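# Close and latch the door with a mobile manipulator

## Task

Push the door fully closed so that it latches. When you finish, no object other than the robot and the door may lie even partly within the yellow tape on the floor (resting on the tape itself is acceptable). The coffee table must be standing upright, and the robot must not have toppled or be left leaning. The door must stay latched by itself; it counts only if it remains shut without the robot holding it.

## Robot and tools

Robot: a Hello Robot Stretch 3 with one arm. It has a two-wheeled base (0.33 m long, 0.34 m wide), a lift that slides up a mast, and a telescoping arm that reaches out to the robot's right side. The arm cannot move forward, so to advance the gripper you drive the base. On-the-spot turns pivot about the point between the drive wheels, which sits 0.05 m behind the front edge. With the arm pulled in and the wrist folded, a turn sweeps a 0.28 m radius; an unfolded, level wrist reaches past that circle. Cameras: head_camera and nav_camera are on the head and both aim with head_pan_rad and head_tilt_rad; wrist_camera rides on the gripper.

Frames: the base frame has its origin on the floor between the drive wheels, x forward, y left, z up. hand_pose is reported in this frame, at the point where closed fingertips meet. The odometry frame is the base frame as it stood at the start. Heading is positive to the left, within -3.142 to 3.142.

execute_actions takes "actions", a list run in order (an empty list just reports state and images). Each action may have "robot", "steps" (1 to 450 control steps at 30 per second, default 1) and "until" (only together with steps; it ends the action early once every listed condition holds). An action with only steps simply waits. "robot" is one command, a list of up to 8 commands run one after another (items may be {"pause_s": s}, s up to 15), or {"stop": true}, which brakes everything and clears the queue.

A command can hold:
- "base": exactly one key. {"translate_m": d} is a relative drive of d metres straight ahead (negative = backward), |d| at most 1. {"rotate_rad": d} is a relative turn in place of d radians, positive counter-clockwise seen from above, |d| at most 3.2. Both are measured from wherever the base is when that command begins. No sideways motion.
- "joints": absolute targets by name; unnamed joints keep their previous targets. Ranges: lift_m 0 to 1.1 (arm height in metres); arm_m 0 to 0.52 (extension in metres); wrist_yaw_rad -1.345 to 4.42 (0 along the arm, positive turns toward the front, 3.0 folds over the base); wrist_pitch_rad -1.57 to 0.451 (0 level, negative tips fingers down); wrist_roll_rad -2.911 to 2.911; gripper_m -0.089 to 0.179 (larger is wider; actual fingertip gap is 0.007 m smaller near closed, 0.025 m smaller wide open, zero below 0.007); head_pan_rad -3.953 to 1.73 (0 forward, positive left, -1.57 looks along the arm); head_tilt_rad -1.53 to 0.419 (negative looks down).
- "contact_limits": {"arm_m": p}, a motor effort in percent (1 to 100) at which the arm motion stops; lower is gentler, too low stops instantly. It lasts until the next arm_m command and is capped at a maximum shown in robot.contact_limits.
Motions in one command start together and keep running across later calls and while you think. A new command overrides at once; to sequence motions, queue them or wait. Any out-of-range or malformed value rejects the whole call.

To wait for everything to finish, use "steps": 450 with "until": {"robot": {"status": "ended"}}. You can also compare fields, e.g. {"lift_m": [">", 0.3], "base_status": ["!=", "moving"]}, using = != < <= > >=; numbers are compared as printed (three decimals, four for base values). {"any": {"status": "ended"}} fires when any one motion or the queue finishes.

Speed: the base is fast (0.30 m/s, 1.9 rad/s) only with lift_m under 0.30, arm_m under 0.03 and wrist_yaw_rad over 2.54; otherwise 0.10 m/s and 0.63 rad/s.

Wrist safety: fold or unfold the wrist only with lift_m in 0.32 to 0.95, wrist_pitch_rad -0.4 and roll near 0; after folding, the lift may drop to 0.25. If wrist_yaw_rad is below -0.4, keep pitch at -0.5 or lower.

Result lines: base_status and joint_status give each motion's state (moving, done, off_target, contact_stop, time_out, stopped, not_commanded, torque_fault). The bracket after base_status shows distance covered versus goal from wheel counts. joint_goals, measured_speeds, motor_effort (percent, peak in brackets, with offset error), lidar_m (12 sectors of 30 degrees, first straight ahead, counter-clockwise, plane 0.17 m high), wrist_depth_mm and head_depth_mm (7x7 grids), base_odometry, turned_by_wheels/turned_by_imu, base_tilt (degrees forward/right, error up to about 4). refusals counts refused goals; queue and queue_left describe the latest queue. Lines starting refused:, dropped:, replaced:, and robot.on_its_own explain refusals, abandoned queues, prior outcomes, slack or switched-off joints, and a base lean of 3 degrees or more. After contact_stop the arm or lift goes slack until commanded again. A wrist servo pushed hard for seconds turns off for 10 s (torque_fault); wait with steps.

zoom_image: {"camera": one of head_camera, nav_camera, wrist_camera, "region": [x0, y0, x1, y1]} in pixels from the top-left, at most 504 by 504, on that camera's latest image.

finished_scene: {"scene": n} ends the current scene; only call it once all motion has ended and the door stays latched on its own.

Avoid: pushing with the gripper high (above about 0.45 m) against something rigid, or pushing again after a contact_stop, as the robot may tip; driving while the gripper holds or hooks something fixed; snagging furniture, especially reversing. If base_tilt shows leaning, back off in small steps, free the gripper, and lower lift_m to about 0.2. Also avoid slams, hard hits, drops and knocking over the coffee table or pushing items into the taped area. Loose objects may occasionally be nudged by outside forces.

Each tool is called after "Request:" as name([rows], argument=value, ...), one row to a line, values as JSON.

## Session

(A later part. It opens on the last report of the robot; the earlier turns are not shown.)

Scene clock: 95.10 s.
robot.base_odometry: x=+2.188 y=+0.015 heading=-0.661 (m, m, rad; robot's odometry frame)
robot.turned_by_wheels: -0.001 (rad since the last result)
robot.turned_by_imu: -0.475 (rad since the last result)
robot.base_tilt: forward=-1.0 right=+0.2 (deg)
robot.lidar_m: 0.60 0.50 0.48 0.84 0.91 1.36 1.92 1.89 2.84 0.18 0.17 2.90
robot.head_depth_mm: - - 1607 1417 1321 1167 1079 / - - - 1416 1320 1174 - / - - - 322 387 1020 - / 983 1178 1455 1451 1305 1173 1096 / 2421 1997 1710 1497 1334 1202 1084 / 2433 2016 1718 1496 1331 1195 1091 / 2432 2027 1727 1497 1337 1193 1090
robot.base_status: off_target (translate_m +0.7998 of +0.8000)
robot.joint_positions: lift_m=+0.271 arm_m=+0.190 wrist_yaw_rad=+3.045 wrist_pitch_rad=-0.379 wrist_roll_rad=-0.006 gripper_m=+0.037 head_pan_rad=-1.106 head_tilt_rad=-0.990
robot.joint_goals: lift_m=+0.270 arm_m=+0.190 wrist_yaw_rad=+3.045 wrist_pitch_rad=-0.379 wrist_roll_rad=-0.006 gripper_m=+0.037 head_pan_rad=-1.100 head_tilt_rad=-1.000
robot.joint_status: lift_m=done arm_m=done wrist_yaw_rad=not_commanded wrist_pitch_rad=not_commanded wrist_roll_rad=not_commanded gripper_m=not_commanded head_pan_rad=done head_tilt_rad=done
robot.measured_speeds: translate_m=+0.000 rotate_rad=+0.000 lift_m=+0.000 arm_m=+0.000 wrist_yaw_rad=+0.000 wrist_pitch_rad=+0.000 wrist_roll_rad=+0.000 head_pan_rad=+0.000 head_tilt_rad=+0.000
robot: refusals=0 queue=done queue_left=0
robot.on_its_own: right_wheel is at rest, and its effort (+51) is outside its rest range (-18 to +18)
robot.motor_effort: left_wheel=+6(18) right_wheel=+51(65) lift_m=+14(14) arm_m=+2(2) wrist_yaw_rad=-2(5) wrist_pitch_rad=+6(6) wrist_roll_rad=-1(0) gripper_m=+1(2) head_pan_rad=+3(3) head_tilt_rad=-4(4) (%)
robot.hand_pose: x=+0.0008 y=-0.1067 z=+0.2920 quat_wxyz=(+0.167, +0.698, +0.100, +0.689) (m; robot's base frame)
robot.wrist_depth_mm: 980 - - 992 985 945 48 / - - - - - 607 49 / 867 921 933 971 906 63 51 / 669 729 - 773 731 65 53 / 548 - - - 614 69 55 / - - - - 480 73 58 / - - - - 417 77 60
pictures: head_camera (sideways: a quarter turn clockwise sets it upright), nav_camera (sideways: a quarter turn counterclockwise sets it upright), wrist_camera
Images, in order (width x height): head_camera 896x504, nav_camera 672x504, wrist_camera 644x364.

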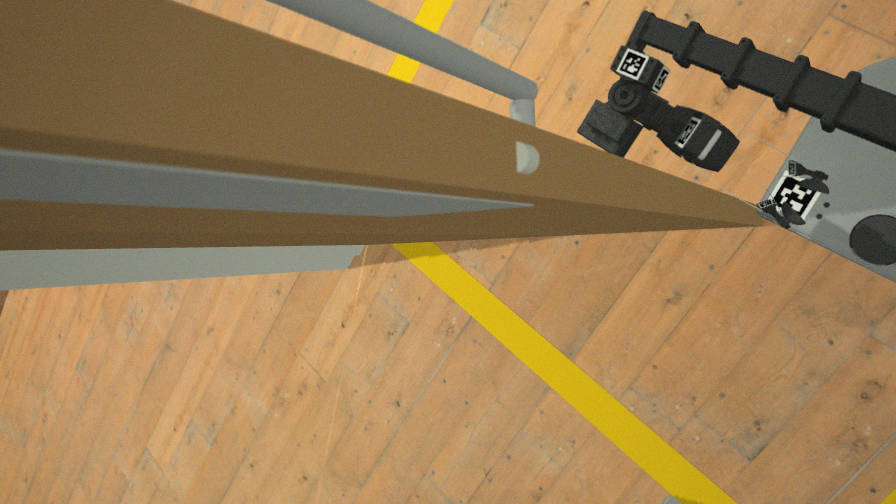

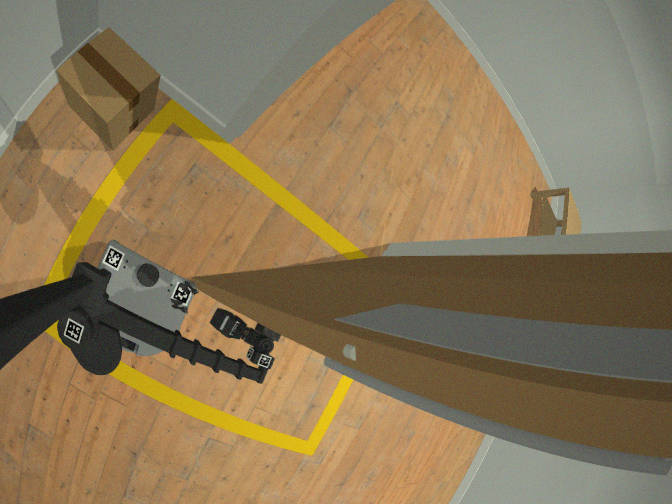

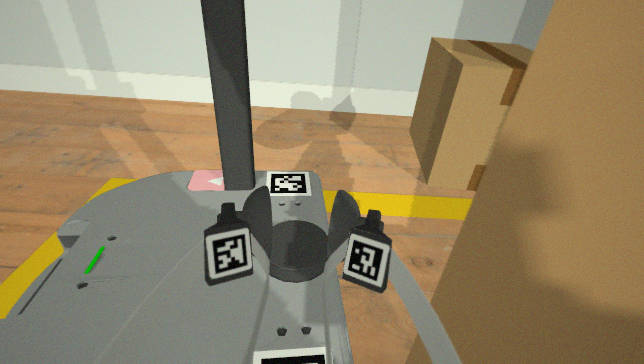

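Request:
execute_actions([
  {"robot": [{"base": {"translate_m": -0.13}}, {"base": {"rotate_rad": 0.85}, "joints": {"head_pan_rad": -1.4}}, {"joints": {"arm_m": 0.42}, "base": {"translate_m": 0.1}}], "steps": 450, "until": {"robot": {"status": "ended"}}},
])

Scene clock: 105.80 s.
robot.base_odometry: x=+2.184 y=+0.113 heading=+0.190 (m, m, rad; robot's odometry frame)
robot.turned_by_wheels: +0.851 (rad since the last result)
robot.turned_by_imu: +0.816 (rad since the last result)
robot.base_tilt: forward=-0.9 right=+0.1 (deg)
robot.lidar_m: 0.49 0.78 0.79 0.99 1.84 1.87 1.87 2.99 1.08 0.53 0.47 0.53
robot.head_depth_mm: 644 817 1117 1467 1318 1184 1077 / 576 714 936 1286 1321 1189 - / 523 634 803 1026 1313 1187 - / 461 547 697 914 1258 1199 1094 / 433 516 619 810 1285 1193 1084 / 408 484 896 1131 1314 1193 1080 / 2239 710 811 1025 1270 1197 1083
robot.base_status: done (translate_m +0.1000 of +0.1000)
robot.joint_positions: lift_m=+0.270 arm_m=+0.420 wrist_yaw_rad=+3.045 wrist_pitch_rad=-0.381 wrist_roll_rad=-0.005 gripper_m=+0.037 head_pan_rad=-1.394 head_tilt_rad=-0.990
robot.joint_goals: lift_m=+0.270 arm_m=+0.420 wrist_yaw_rad=+3.045 wrist_pitch_rad=-0.381 wrist_roll_rad=-0.005 gripper_m=+0.037 head_pan_rad=-1.400 head_tilt_rad=-1.000
robot.joint_status: lift_m=done arm_m=done wrist_yaw_rad=not_commanded wrist_pitch_rad=not_commanded wrist_roll_rad=not_commanded gripper_m=not_commanded head_pan_rad=done head_tilt_rad=done
robot.measured_speeds: translate_m=+0.000 rotate_rad=+0.000 lift_m=+0.000 arm_m=+0.000 wrist_yaw_rad=+0.000 wrist_pitch_rad=+0.000 wrist_roll_rad=+0.000 head_pan_rad=+0.000 head_tilt_rad=+0.000
robot: refusals=0 queue=done queue_left=0
robot.motor_effort: left_wheel=-1(27) right_wheel=+1(52) lift_m=+14(15) arm_m=+3(17) wrist_yaw_rad=-1(6) wrist_pitch_rad=+7(7) wrist_roll_rad=-1(1) gripper_m=-1(0) head_pan_rad=-2(22) head_tilt_rad=-4(4) (%)
robot.hand_pose: x=+0.0009 y=-0.3368 z=+0.2915 quat_wxyz=(+0.168, +0.698, +0.101, +0.689) (m; robot's base frame)
robot.wrist_depth_mm: - - - - - 911 773 / - - - - - 952 805 / 885 948 - - - 983 835 / 680 - - 763 779 793 505 / 548 545 - - 615 623 518 / 463 469 461 477 500 515 511 / 400 412 413 424 430 438 451
pictures: head_camera (sideways: a quarter turn clockwise sets it upright), nav_camera (sideways: a quarter turn counterclockwise sets it upright), wrist_camera
Images, in order (width x height): head_camera 896x504, nav_camera 672x504, wrist_camera 644x364.

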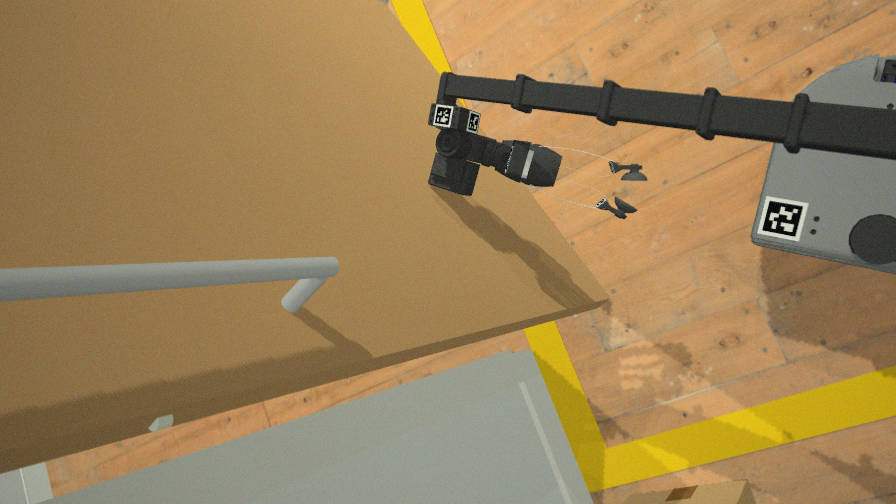

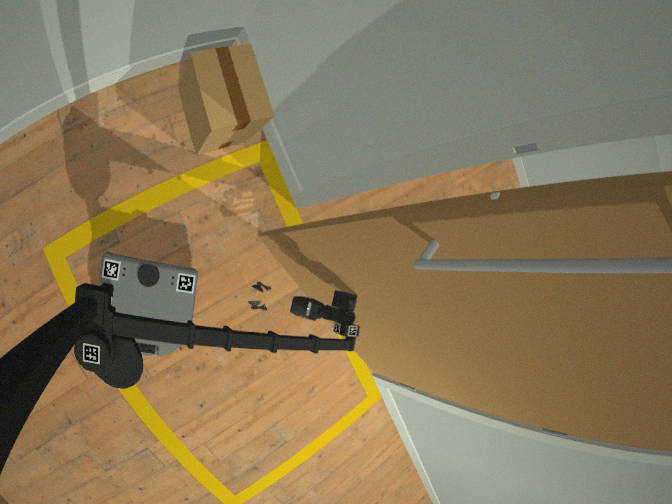

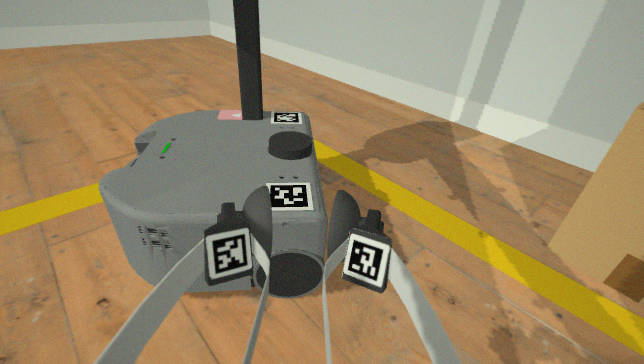

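Request:
execute_actions([
  {"robot": [{"base": {"translate_m": 0.15}}, {"joints": {"arm_m": 0.52}}], "steps": 450, "until": {"robot": {"status": "ended"}}},
])

Scene clock: 111.23 s.
robot.base_odometry: x=+2.331 y=+0.142 heading=+0.189 (m, m, rad; robot's odometry frame)
robot.turned_by_wheels: -0.001 (rad since the last result)
robot.turned_by_imu: -0.042 (rad since the last result)
robot.base_tilt: forward=-0.9 right=+0.0 (deg)
robot.lidar_m: 0.35 0.67 0.67 0.82 1.62 1.94 2.01 3.13 1.03 0.65 0.60 0.36
robot.head_depth_mm: 699 866 1141 1459 1311 1181 1071 / 654 802 1029 1405 1322 1190 - / 615 745 934 1242 1321 1191 - / 567 674 858 1114 1318 1195 1099 / 549 649 802 1021 1286 1191 1079 / 530 627 756 964 1264 1190 1085 / 513 600 714 885 1114 964 1073
robot.base_status: done (translate_m +0.1500 of +0.1500)
robot.joint_positions: lift_m=+0.270 arm_m=+0.518 wrist_yaw_rad=+3.059 wrist_pitch_rad=-0.381 wrist_roll_rad=-0.005 gripper_m=+0.037 head_pan_rad=-1.394 head_tilt_rad=-0.990
robot.joint_goals: lift_m=+0.270 arm_m=+0.520 wrist_yaw_rad=+3.059 wrist_pitch_rad=-0.381 wrist_roll_rad=-0.005 gripper_m=+0.037 head_pan_rad=-1.400 head_tilt_rad=-1.000
robot.joint_status: lift_m=done arm_m=done wrist_yaw_rad=not_commanded wrist_pitch_rad=not_commanded wrist_roll_rad=not_commanded gripper_m=not_commanded head_pan_rad=done head_tilt_rad=done
robot.measured_speeds: translate_m=+0.000 rotate_rad=-0.001 lift_m=+0.000 arm_m=+0.000 wrist_yaw_rad=+0.000 wrist_pitch_rad=+0.000 wrist_roll_rad=+0.000 head_pan_rad=+0.000 head_tilt_rad=+0.000
robot: refusals=0 queue=done queue_left=0
robot.motor_effort: left_wheel=-20(26) right_wheel=+27(34) lift_m=+15(15) arm_m=+12(17) wrist_yaw_rad=-10(15) wrist_pitch_rad=+7(7) wrist_roll_rad=-1(1) gripper_m=+0(0) head_pan_rad=-2(2) head_tilt_rad=-4(3) (%)
robot.hand_pose: x=-0.0023 y=-0.4346 z=+0.2914 quat_wxyz=(+0.163, +0.697, +0.106, +0.690) (m; robot's base frame)
robot.wrist_depth_mm: - - - - - 878 746 / - - - - - 908 567 / 866 901 - 996 - 532 437 / 685 681 - 756 766 554 459 / 553 555 - - 609 582 500 / 461 472 467 487 502 518 519 / 398 406 413 420 434 443 448
pictures: head_camera (sideways: a quarter turn clockwise sets it upright), nav_camera (sideways: a quarter turn counterclockwise sets it upright), wrist_camera
Images, in order (width x height): head_camera 896x504, nav_camera 672x504, wrist_camera 644x364.

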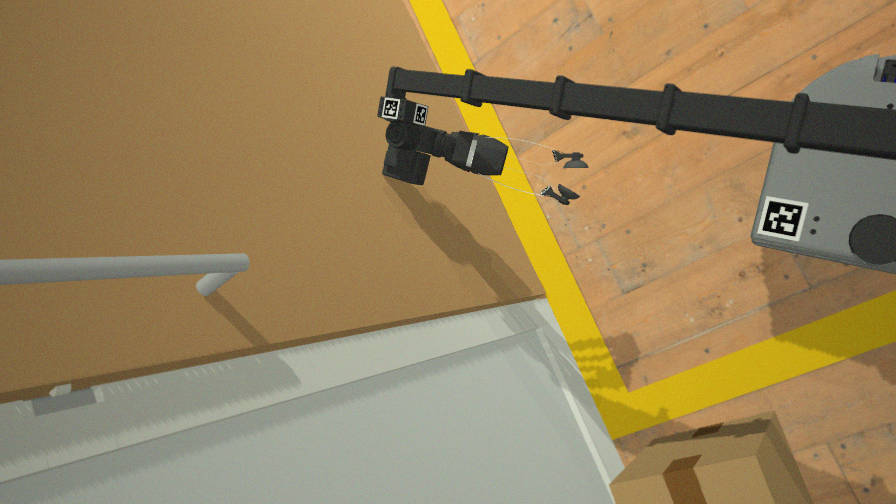

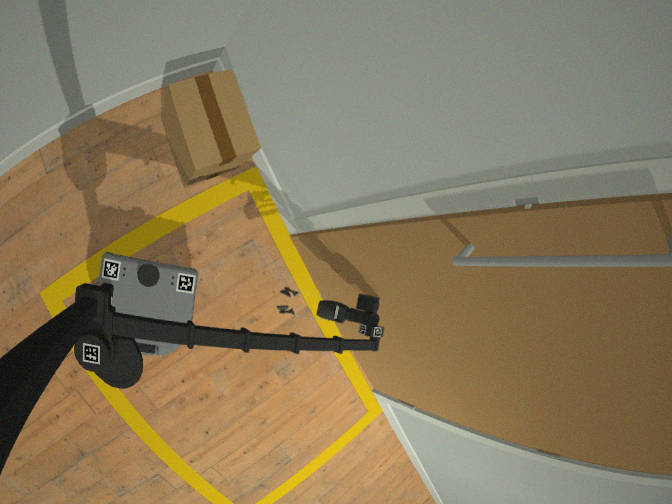

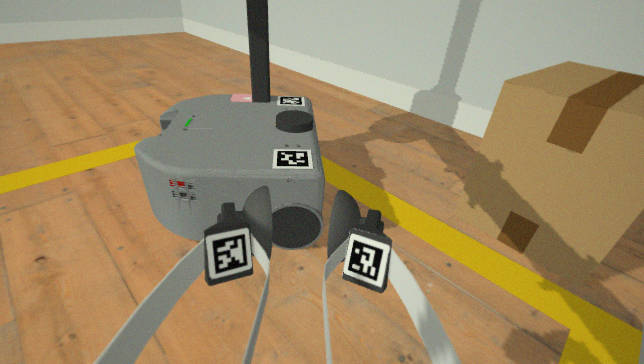

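Request:
execute_actions([
  {"robot": {"base": {"rotate_rad": 0.12}, "joints": {"head_tilt_rad": -0.7}}, "steps": 200, "until": {"robot": {"status": "ended"}}},
])

Scene clock: 113.77 s.
robot.base_odometry: x=+2.331 y=+0.142 heading=+0.308 (m, m, rad; robot's odometry frame)
robot.turned_by_wheels: +0.119 (rad since the last result)
robot.turned_by_imu: +0.023 (rad since the last result)
robot.base_tilt: forward=-0.8 right=+0.1 (deg)
robot.lidar_m: 0.36 0.68 0.69 0.85 1.73 1.94 2.00 3.09 1.02 0.65 0.61 0.37
robot.head_depth_mm: 619 716 847 1040 1340 1320 1141 / 586 672 785 949 1133 1324 1141 / 556 632 730 872 1043 1272 1142 / 514 578 676 807 975 1242 1141 / 503 567 645 759 905 1130 1148 / 489 546 620 720 860 1054 1150 / 471 529 601 688 805 969 1111
robot.base_status: off_target (rotate_rad +0.1188 of +0.1200)
robot.joint_positions: lift_m=+0.270 arm_m=+0.518 wrist_yaw_rad=+3.050 wrist_pitch_rad=-0.381 wrist_roll_rad=-0.005 gripper_m=+0.037 head_pan_rad=-1.394 head_tilt_rad=-0.705
robot.joint_goals: lift_m=+0.270 arm_m=+0.520 wrist_yaw_rad=+3.050 wrist_pitch_rad=-0.381 wrist_roll_rad=-0.005 gripper_m=+0.037 head_pan_rad=-1.400 head_tilt_rad=-0.700
robot.joint_status: lift_m=done arm_m=done wrist_yaw_rad=not_commanded wrist_pitch_rad=not_commanded wrist_roll_rad=not_commanded gripper_m=not_commanded head_pan_rad=done head_tilt_rad=done
robot.measured_speeds: translate_m=+0.000 rotate_rad=+0.000 lift_m=+0.000 arm_m=+0.000 wrist_yaw_rad=+0.000 wrist_pitch_rad=+0.000 wrist_roll_rad=+0.000 head_pan_rad=+0.000 head_tilt_rad=+0.000
robot: refusals=0 queue=done queue_left=0
robot.on_its_own: left_wheel is at rest, and its effort (-24) is outside its rest range (-18 to +18); right_wheel is at rest, and its effort (+34) is outside its rest range (-18 to +18)
robot.motor_effort: left_wheel=-24(29) right_wheel=+34(35) lift_m=+14(15) arm_m=+9(12) wrist_yaw_rad=-5(10) wrist_pitch_rad=+7(7) wrist_roll_rad=-1(1) gripper_m=-1(1) head_pan_rad=-3(2) head_tilt_rad=+1(17) (%)
robot.hand_pose: x=-0.0003 y=-0.4350 z=+0.2914 quat_wxyz=(+0.166, +0.698, +0.103, +0.689) (m; robot's base frame)
robot.wrist_depth_mm: - - - - - 879 740 / - - - - - 905 565 / 864 906 - - - 541 443 / 674 677 - 741 774 565 458 / 550 552 - 563 607 576 496 / 462 473 471 488 503 515 522 / 400 408 416 422 427 439 447
pictures: head_camera (sideways: a quarter turn clockwise sets it upright), nav_camera (sideways: a quarter turn counterclockwise sets it upright), wrist_camera
Images, in order (width x height): head_camera 896x504, nav_camera 672x504, wrist_camera 644x364.

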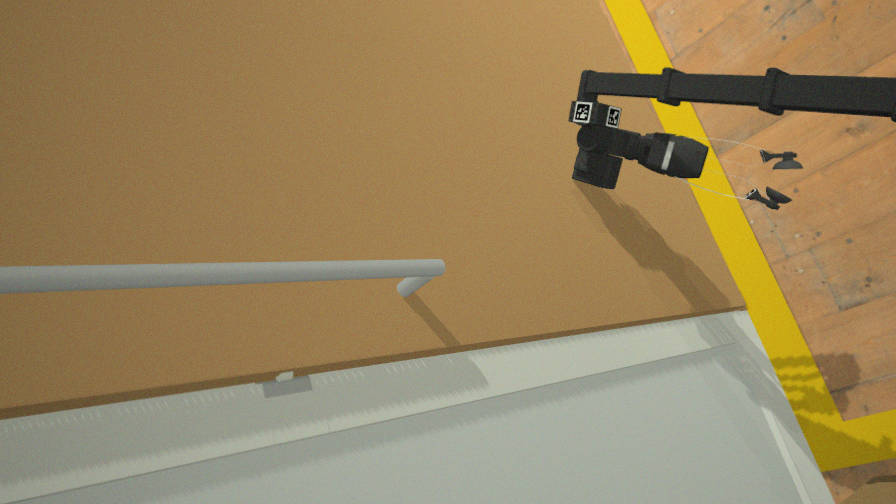

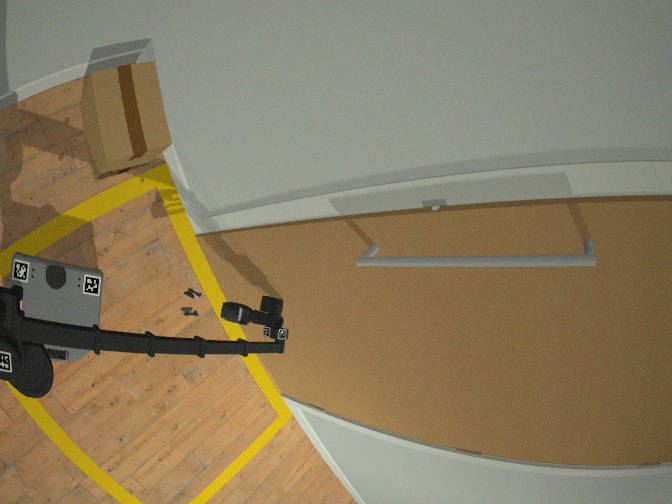

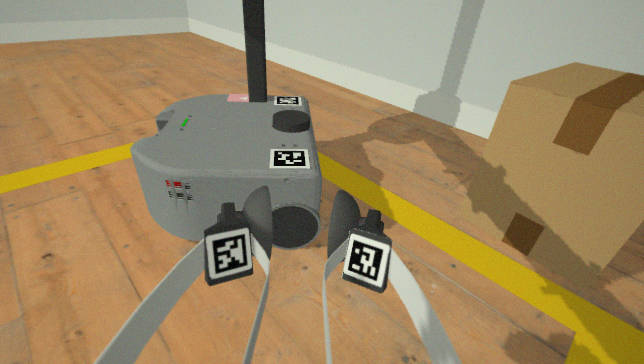

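Request:
execute_actions([
  {"robot": {"joints": {"arm_m": 0.3, "head_pan_rad": -1.3}}, "steps": 200, "until": {"robot": {"arm_m": ["<", 0.42]}}},
  {"robot": [{"base": {"rotate_rad": 0.62}}, {"base": {"translate_m": -0.33}}, {"joints": {"arm_m": 0.45}}], "steps": 450, "until": {"robot": {"status": "ended"}}},
])

Scene clock: 124.10 s.
robot.base_odometry: x=+2.133 y=-0.123 heading=+0.929 (m, m, rad; robot's odometry frame)
robot.turned_by_wheels: +0.621 (rad since the last result)
robot.turned_by_imu: +0.616 (rad since the last result)
robot.base_tilt: forward=-0.7 right=+0.0 (deg)
robot.lidar_m: 1.01 1.04 1.36 1.90 1.77 2.56 2.77 0.95 0.66 0.62 0.63 0.63
robot.head_depth_mm: 478 537 609 704 837 1021 1147 / 489 550 628 732 871 1136 1145 / 482 556 618 753 909 1160 1147 / 516 586 674 787 957 1209 1143 / 530 605 701 832 1015 1252 1147 / 554 631 736 869 1082 1291 1148 / 570 652 763 914 1136 1125 1127
robot.base_status: done (translate_m -0.3300 of -0.3300)
robot.joint_positions: lift_m=+0.270 arm_m=+0.415 wrist_yaw_rad=+3.095 wrist_pitch_rad=-0.383 wrist_roll_rad=-0.005 gripper_m=+0.037 head_pan_rad=-1.307 head_tilt_rad=-0.703
robot.joint_goals: lift_m=+0.270 arm_m=+0.415 wrist_yaw_rad=+3.095 wrist_pitch_rad=-0.383 wrist_roll_rad=-0.005 gripper_m=+0.037 head_pan_rad=-1.300 head_tilt_rad=-0.700
robot.joint_status: lift_m=done arm_m=contact_stop wrist_yaw_rad=not_commanded wrist_pitch_rad=not_commanded wrist_roll_rad=not_commanded gripper_m=not_commanded head_pan_rad=done head_tilt_rad=done
robot.measured_speeds: translate_m=+0.001 rotate_rad=+0.000 lift_m=+0.000 arm_m=+0.002 wrist_yaw_rad=-0.919 wrist_pitch_rad=+0.000 wrist_roll_rad=-0.024 head_pan_rad=+0.000 head_tilt_rad=+0.000
robot: refusals=0 queue=dropped queue_left=0
robot.on_its_own: arm_m is slack since a contact_stop, until your next command for it (your +0.450 is given up)
robot.motor_effort: left_wheel=+3(25) right_wheel=-1(34) lift_m=+17(16) arm_m=+8(29) wrist_yaw_rad=-23(56) wrist_pitch_rad=+8(8) wrist_roll_rad=+0(1) gripper_m=+0(0) head_pan_rad=+2(13) head_tilt_rad=+1(1) (%)
robot.hand_pose: x=-0.0107 y=-0.3311 z=+0.2911 quat_wxyz=(+0.150, +0.695, +0.119, +0.693) (m; robot's base frame)
robot.wrist_depth_mm: - - - - - - - / - - - - - - - / 877 903 - - - - - / 671 702 - 755 768 786 823 / 550 547 - - 609 621 645 / 463 470 463 459 505 517 528 / 396 405 412 421 430 438 451
pictures: head_camera (sideways: a quarter turn clockwise sets it upright), nav_camera (sideways: a quarter turn counterclockwise sets it upright), wrist_camera
Images, in order (width x height): head_camera 896x504, nav_camera 672x504, wrist_camera 644x364.

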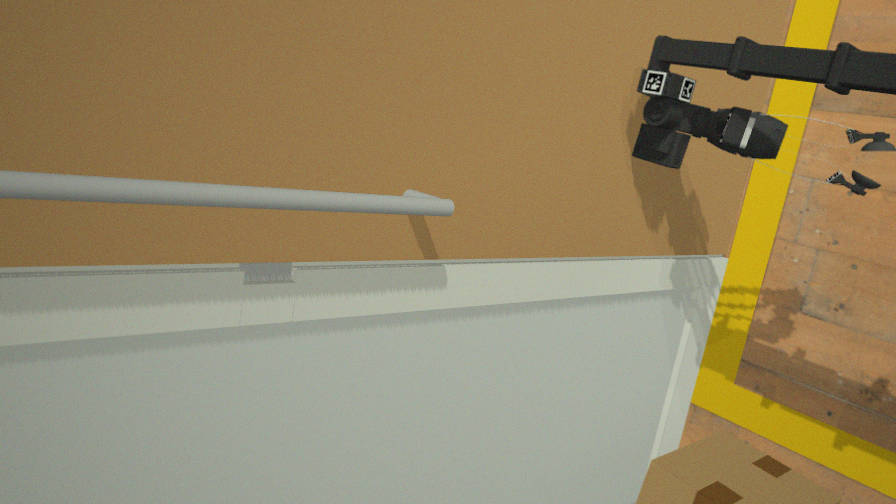

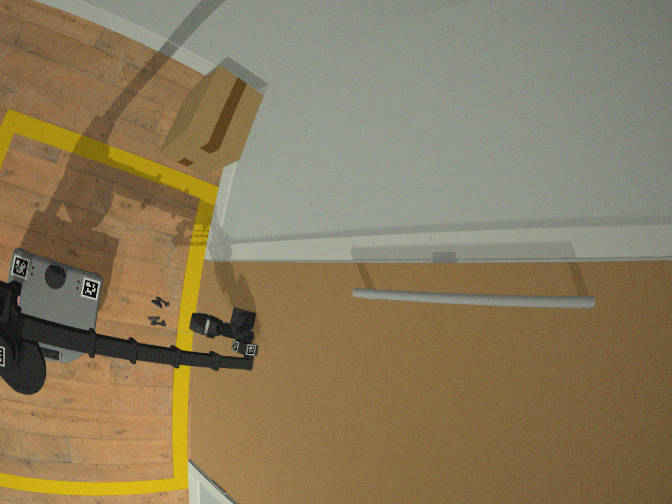

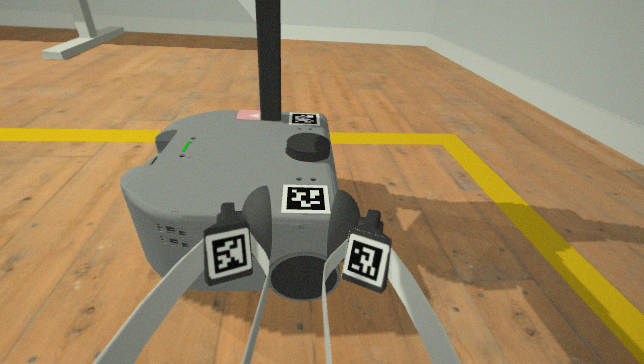

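Request:
zoom_image(camera="head_camera", region=[160, 220, 400, 320])

Request:
zoom_image(camera="head_camera", region=[600, 150, 840, 320])

Region (160, 220, 400, 320) of head_camera's 896x504 image, scaled by 2.100, with more detail than that image has; it fills the top 210 rows of this view, and the rest is white.

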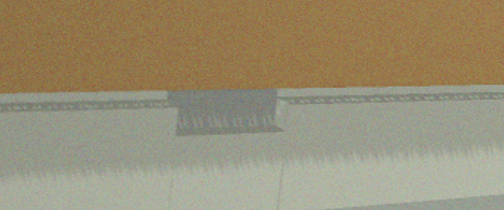

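Region (600, 150, 840, 320) of head_camera's 896x504 image, scaled by 2.100, with more detail than that image has; it fills the top 357 rows of this view, and the rest is white.

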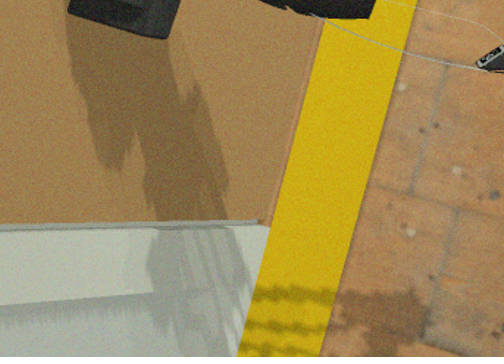

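Request:
execute_actions([
  {"robot": {"joints": {"arm_m": 0.39}}, "steps": 100, "until": {"robot": {"status": "ended"}}},
])

Scene clock: 127.30 s.
robot.base_odometry: x=+2.133 y=-0.123 heading=+0.929 (m, m, rad; robot's odometry frame)
robot.turned_by_wheels: +0.000 (rad since the last result)
robot.turned_by_imu: +0.000 (rad since the last result)
robot.base_tilt: forward=-0.9 right=+0.1 (deg)
robot.lidar_m: 1.01 1.03 1.36 1.90 1.77 2.58 2.77 0.95 0.67 0.63 0.64 0.63
robot.head_depth_mm: 485 545 617 714 848 1013 1139 / 499 560 637 739 885 1124 1149 / 492 567 632 764 927 1170 1146 / 522 591 677 794 960 1221 1142 / 529 604 700 829 1010 1249 1143 / 554 630 732 874 1080 1283 1153 / 570 651 761 914 1143 1151 1124
robot.base_status: done (translate_m -0.3300 of -0.3300)
robot.joint_positions: lift_m=+0.270 arm_m=+0.390 wrist_yaw_rad=+3.045 wrist_pitch_rad=-0.382 wrist_roll_rad=-0.005 gripper_m=+0.037 head_pan_rad=-1.307 head_tilt_rad=-0.701
robot.joint_goals: lift_m=+0.270 arm_m=+0.390 wrist_yaw_rad=+3.045 wrist_pitch_rad=-0.382 wrist_roll_rad=-0.005 gripper_m=+0.037 head_pan_rad=-1.300 head_tilt_rad=-0.700
robot.joint_status: lift_m=done arm_m=done wrist_yaw_rad=not_commanded wrist_pitch_rad=not_commanded wrist_roll_rad=not_commanded gripper_m=not_commanded head_pan_rad=done head_tilt_rad=done
robot.measured_speeds: translate_m=+0.000 rotate_rad=+0.000 lift_m=+0.000 arm_m=+0.000 wrist_yaw_rad=+0.000 wrist_pitch_rad=+0.000 wrist_roll_rad=+0.000 head_pan_rad=+0.000 head_tilt_rad=+0.000
robot: refusals=0 queue=done queue_left=0
robot.motor_effort: left_wheel=+0(7) right_wheel=+0(8) lift_m=+17(16) arm_m=-3(3) wrist_yaw_rad=-1(2) wrist_pitch_rad=+7(8) wrist_roll_rad=-1(1) gripper_m=-1(0) head_pan_rad=+3(3) head_tilt_rad=+0(1) (%)
robot.hand_pose: x=+0.0009 y=-0.3076 z=+0.2911 quat_wxyz=(+0.168, +0.698, +0.101, +0.689) (m; robot's base frame)
robot.wrist_depth_mm: - - - - - - - / - - - - - - 999 / 866 942 - - - - 993 / 668 - - 773 760 791 829 / 552 - - - 608 626 641 / 460 467 - 478 504 519 529 / 399 407 413 419 427 436 448
pictures: head_camera (sideways: a quarter turn clockwise sets it upright), nav_camera (sideways: a quarter turn counterclockwise sets it upright), wrist_camera
Images, in order (width x height): head_camera 896x504, nav_camera 672x504, wrist_camera 644x364.

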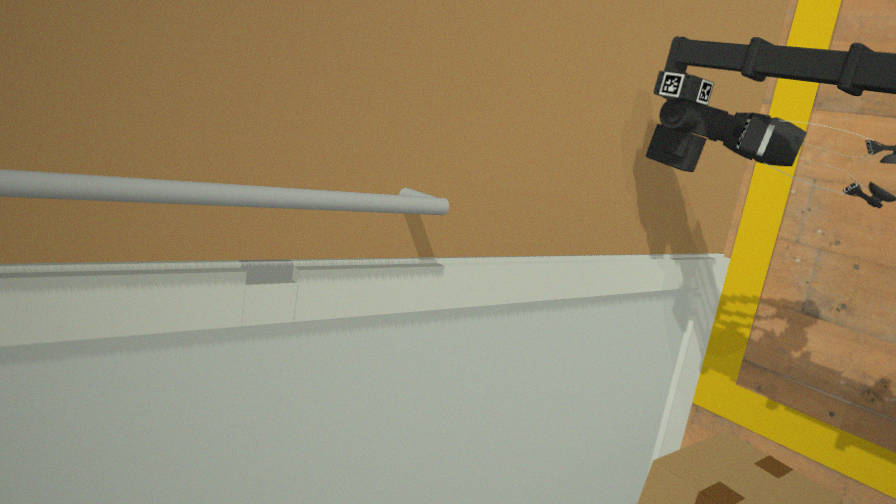

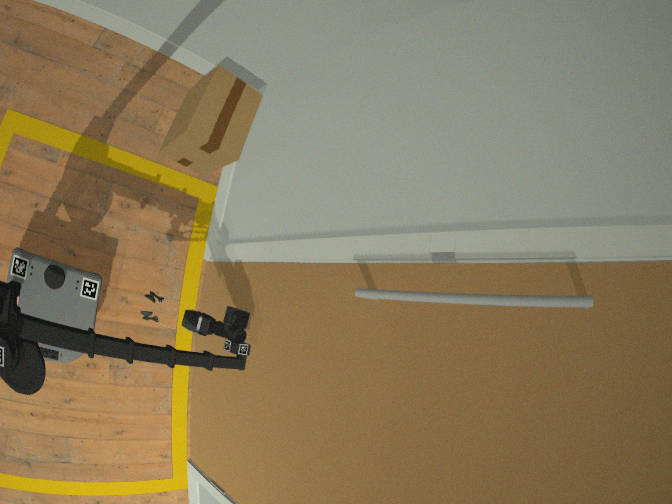

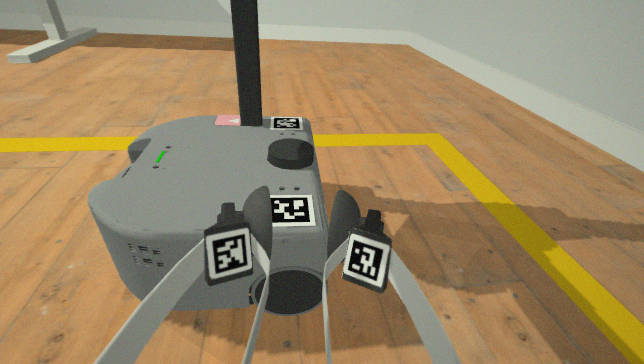

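Request:
execute_actions([
  {"robot": {"joints": {"arm_m": 0.45}}, "steps": 100, "until": {"robot": {"status": "ended"}}},
  {"steps": 8},
  {"robot": {"joints": {"arm_m": 0.4}}, "steps": 100, "until": {"robot": {"status": "ended"}}},
])

Scene clock: 130.20 s.
robot.base_odometry: x=+2.133 y=-0.123 heading=+0.929 (m, m, rad; robot's odometry frame)
robot.turned_by_wheels: +0.000 (rad since the last result)
robot.turned_by_imu: -0.007 (rad since the last result)
robot.base_tilt: forward=-1.1 right=+0.1 (deg)
robot.lidar_m: 1.01 1.04 1.35 1.90 1.77 2.54 2.77 0.96 0.67 0.63 0.64 0.63
robot.head_depth_mm: 487 545 622 719 852 1025 1141 / 499 563 640 742 887 1130 1143 / 501 552 642 765 927 1181 1156 / 524 590 677 800 961 1225 1141 / 529 602 694 825 1011 1250 1147 / 553 630 730 868 1067 1280 1149 / 565 650 759 906 1131 1149 1122
robot.base_status: done (translate_m -0.3300 of -0.3300)
robot.joint_positions: lift_m=+0.270 arm_m=+0.400 wrist_yaw_rad=+3.045 wrist_pitch_rad=-0.383 wrist_roll_rad=-0.005 gripper_m=+0.037 head_pan_rad=-1.307 head_tilt_rad=-0.701
robot.joint_goals: lift_m=+0.270 arm_m=+0.400 wrist_yaw_rad=+3.045 wrist_pitch_rad=-0.383 wrist_roll_rad=-0.005 gripper_m=+0.037 head_pan_rad=-1.300 head_tilt_rad=-0.700
robot.joint_status: lift_m=done arm_m=done wrist_yaw_rad=not_commanded wrist_pitch_rad=not_commanded wrist_roll_rad=not_commanded gripper_m=not_commanded head_pan_rad=done head_tilt_rad=done
robot.measured_speeds: translate_m=+0.000 rotate_rad=+0.000 lift_m=+0.000 arm_m=+0.000 wrist_yaw_rad=+0.000 wrist_pitch_rad=+0.000 wrist_roll_rad=+0.000 head_pan_rad=+0.000 head_tilt_rad=+0.000
robot: refusals=0 queue=done queue_left=0
robot.motor_effort: left_wheel=+1(19) right_wheel=-1(23) lift_m=+16(16) arm_m=-3(29) wrist_yaw_rad=-2(53) wrist_pitch_rad=+8(8) wrist_roll_rad=-1(1) gripper_m=+0(0) head_pan_rad=+2(2) head_tilt_rad=+0(0) (%)
robot.hand_pose: x=+0.0008 y=-0.3176 z=+0.2910 quat_wxyz=(+0.168, +0.698, +0.102, +0.689) (m; robot's base frame)
robot.wrist_depth_mm: - - - - - - - / - - - - - - - / 877 946 - 987 - - 982 / 663 - - 762 760 788 832 / 542 - - - 616 620 639 / 459 459 - 476 503 512 527 / 398 407 413 421 431 435 448
pictures: head_camera (sideways: a quarter turn clockwise sets it upright), nav_camera (sideways: a quarter turn counterclockwise sets it upright), wrist_camera
replaced: robot.arm_m: its motion had ended contact_stop
Images, in order (width x height): head_camera 896x504, nav_camera 672x504, wrist_camera 644x364.

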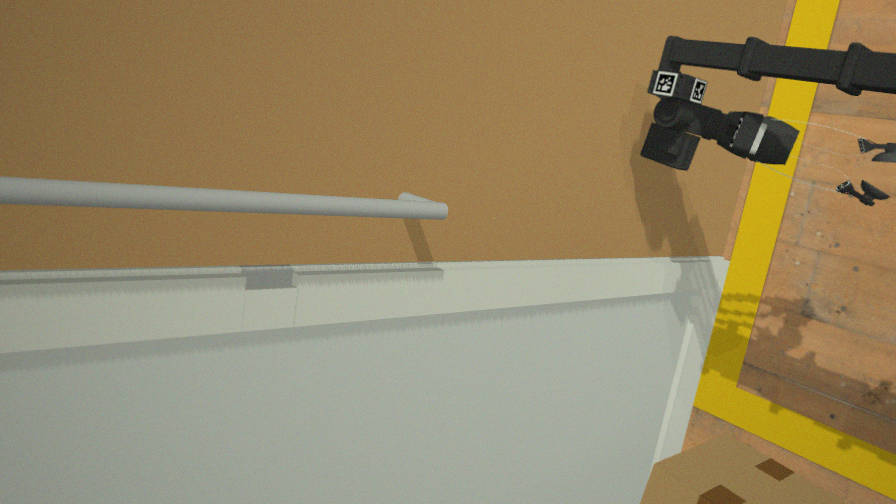

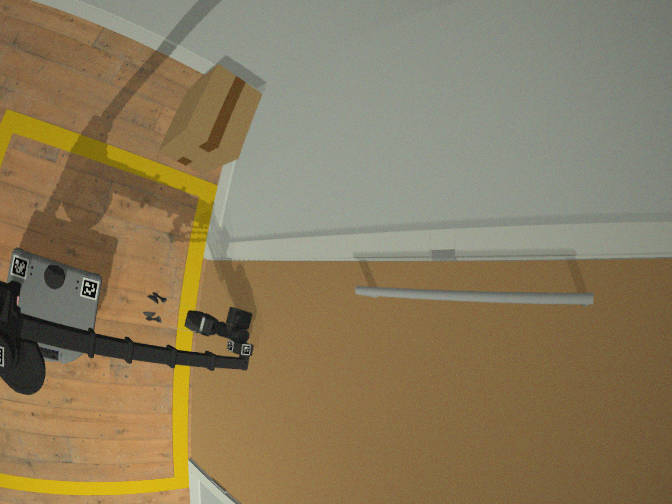

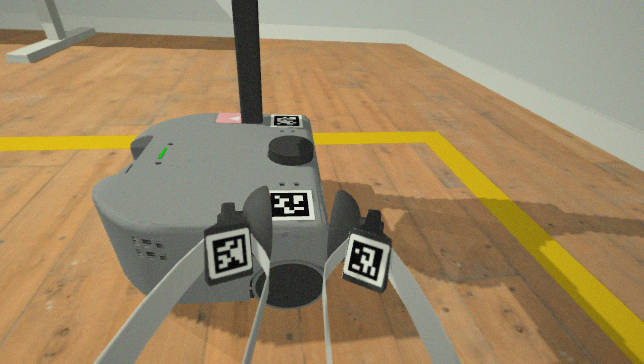

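The door is against its stop and the box is outside the tape.

Request:
finished_scene(scene=1)

The scene is finished: the task was done.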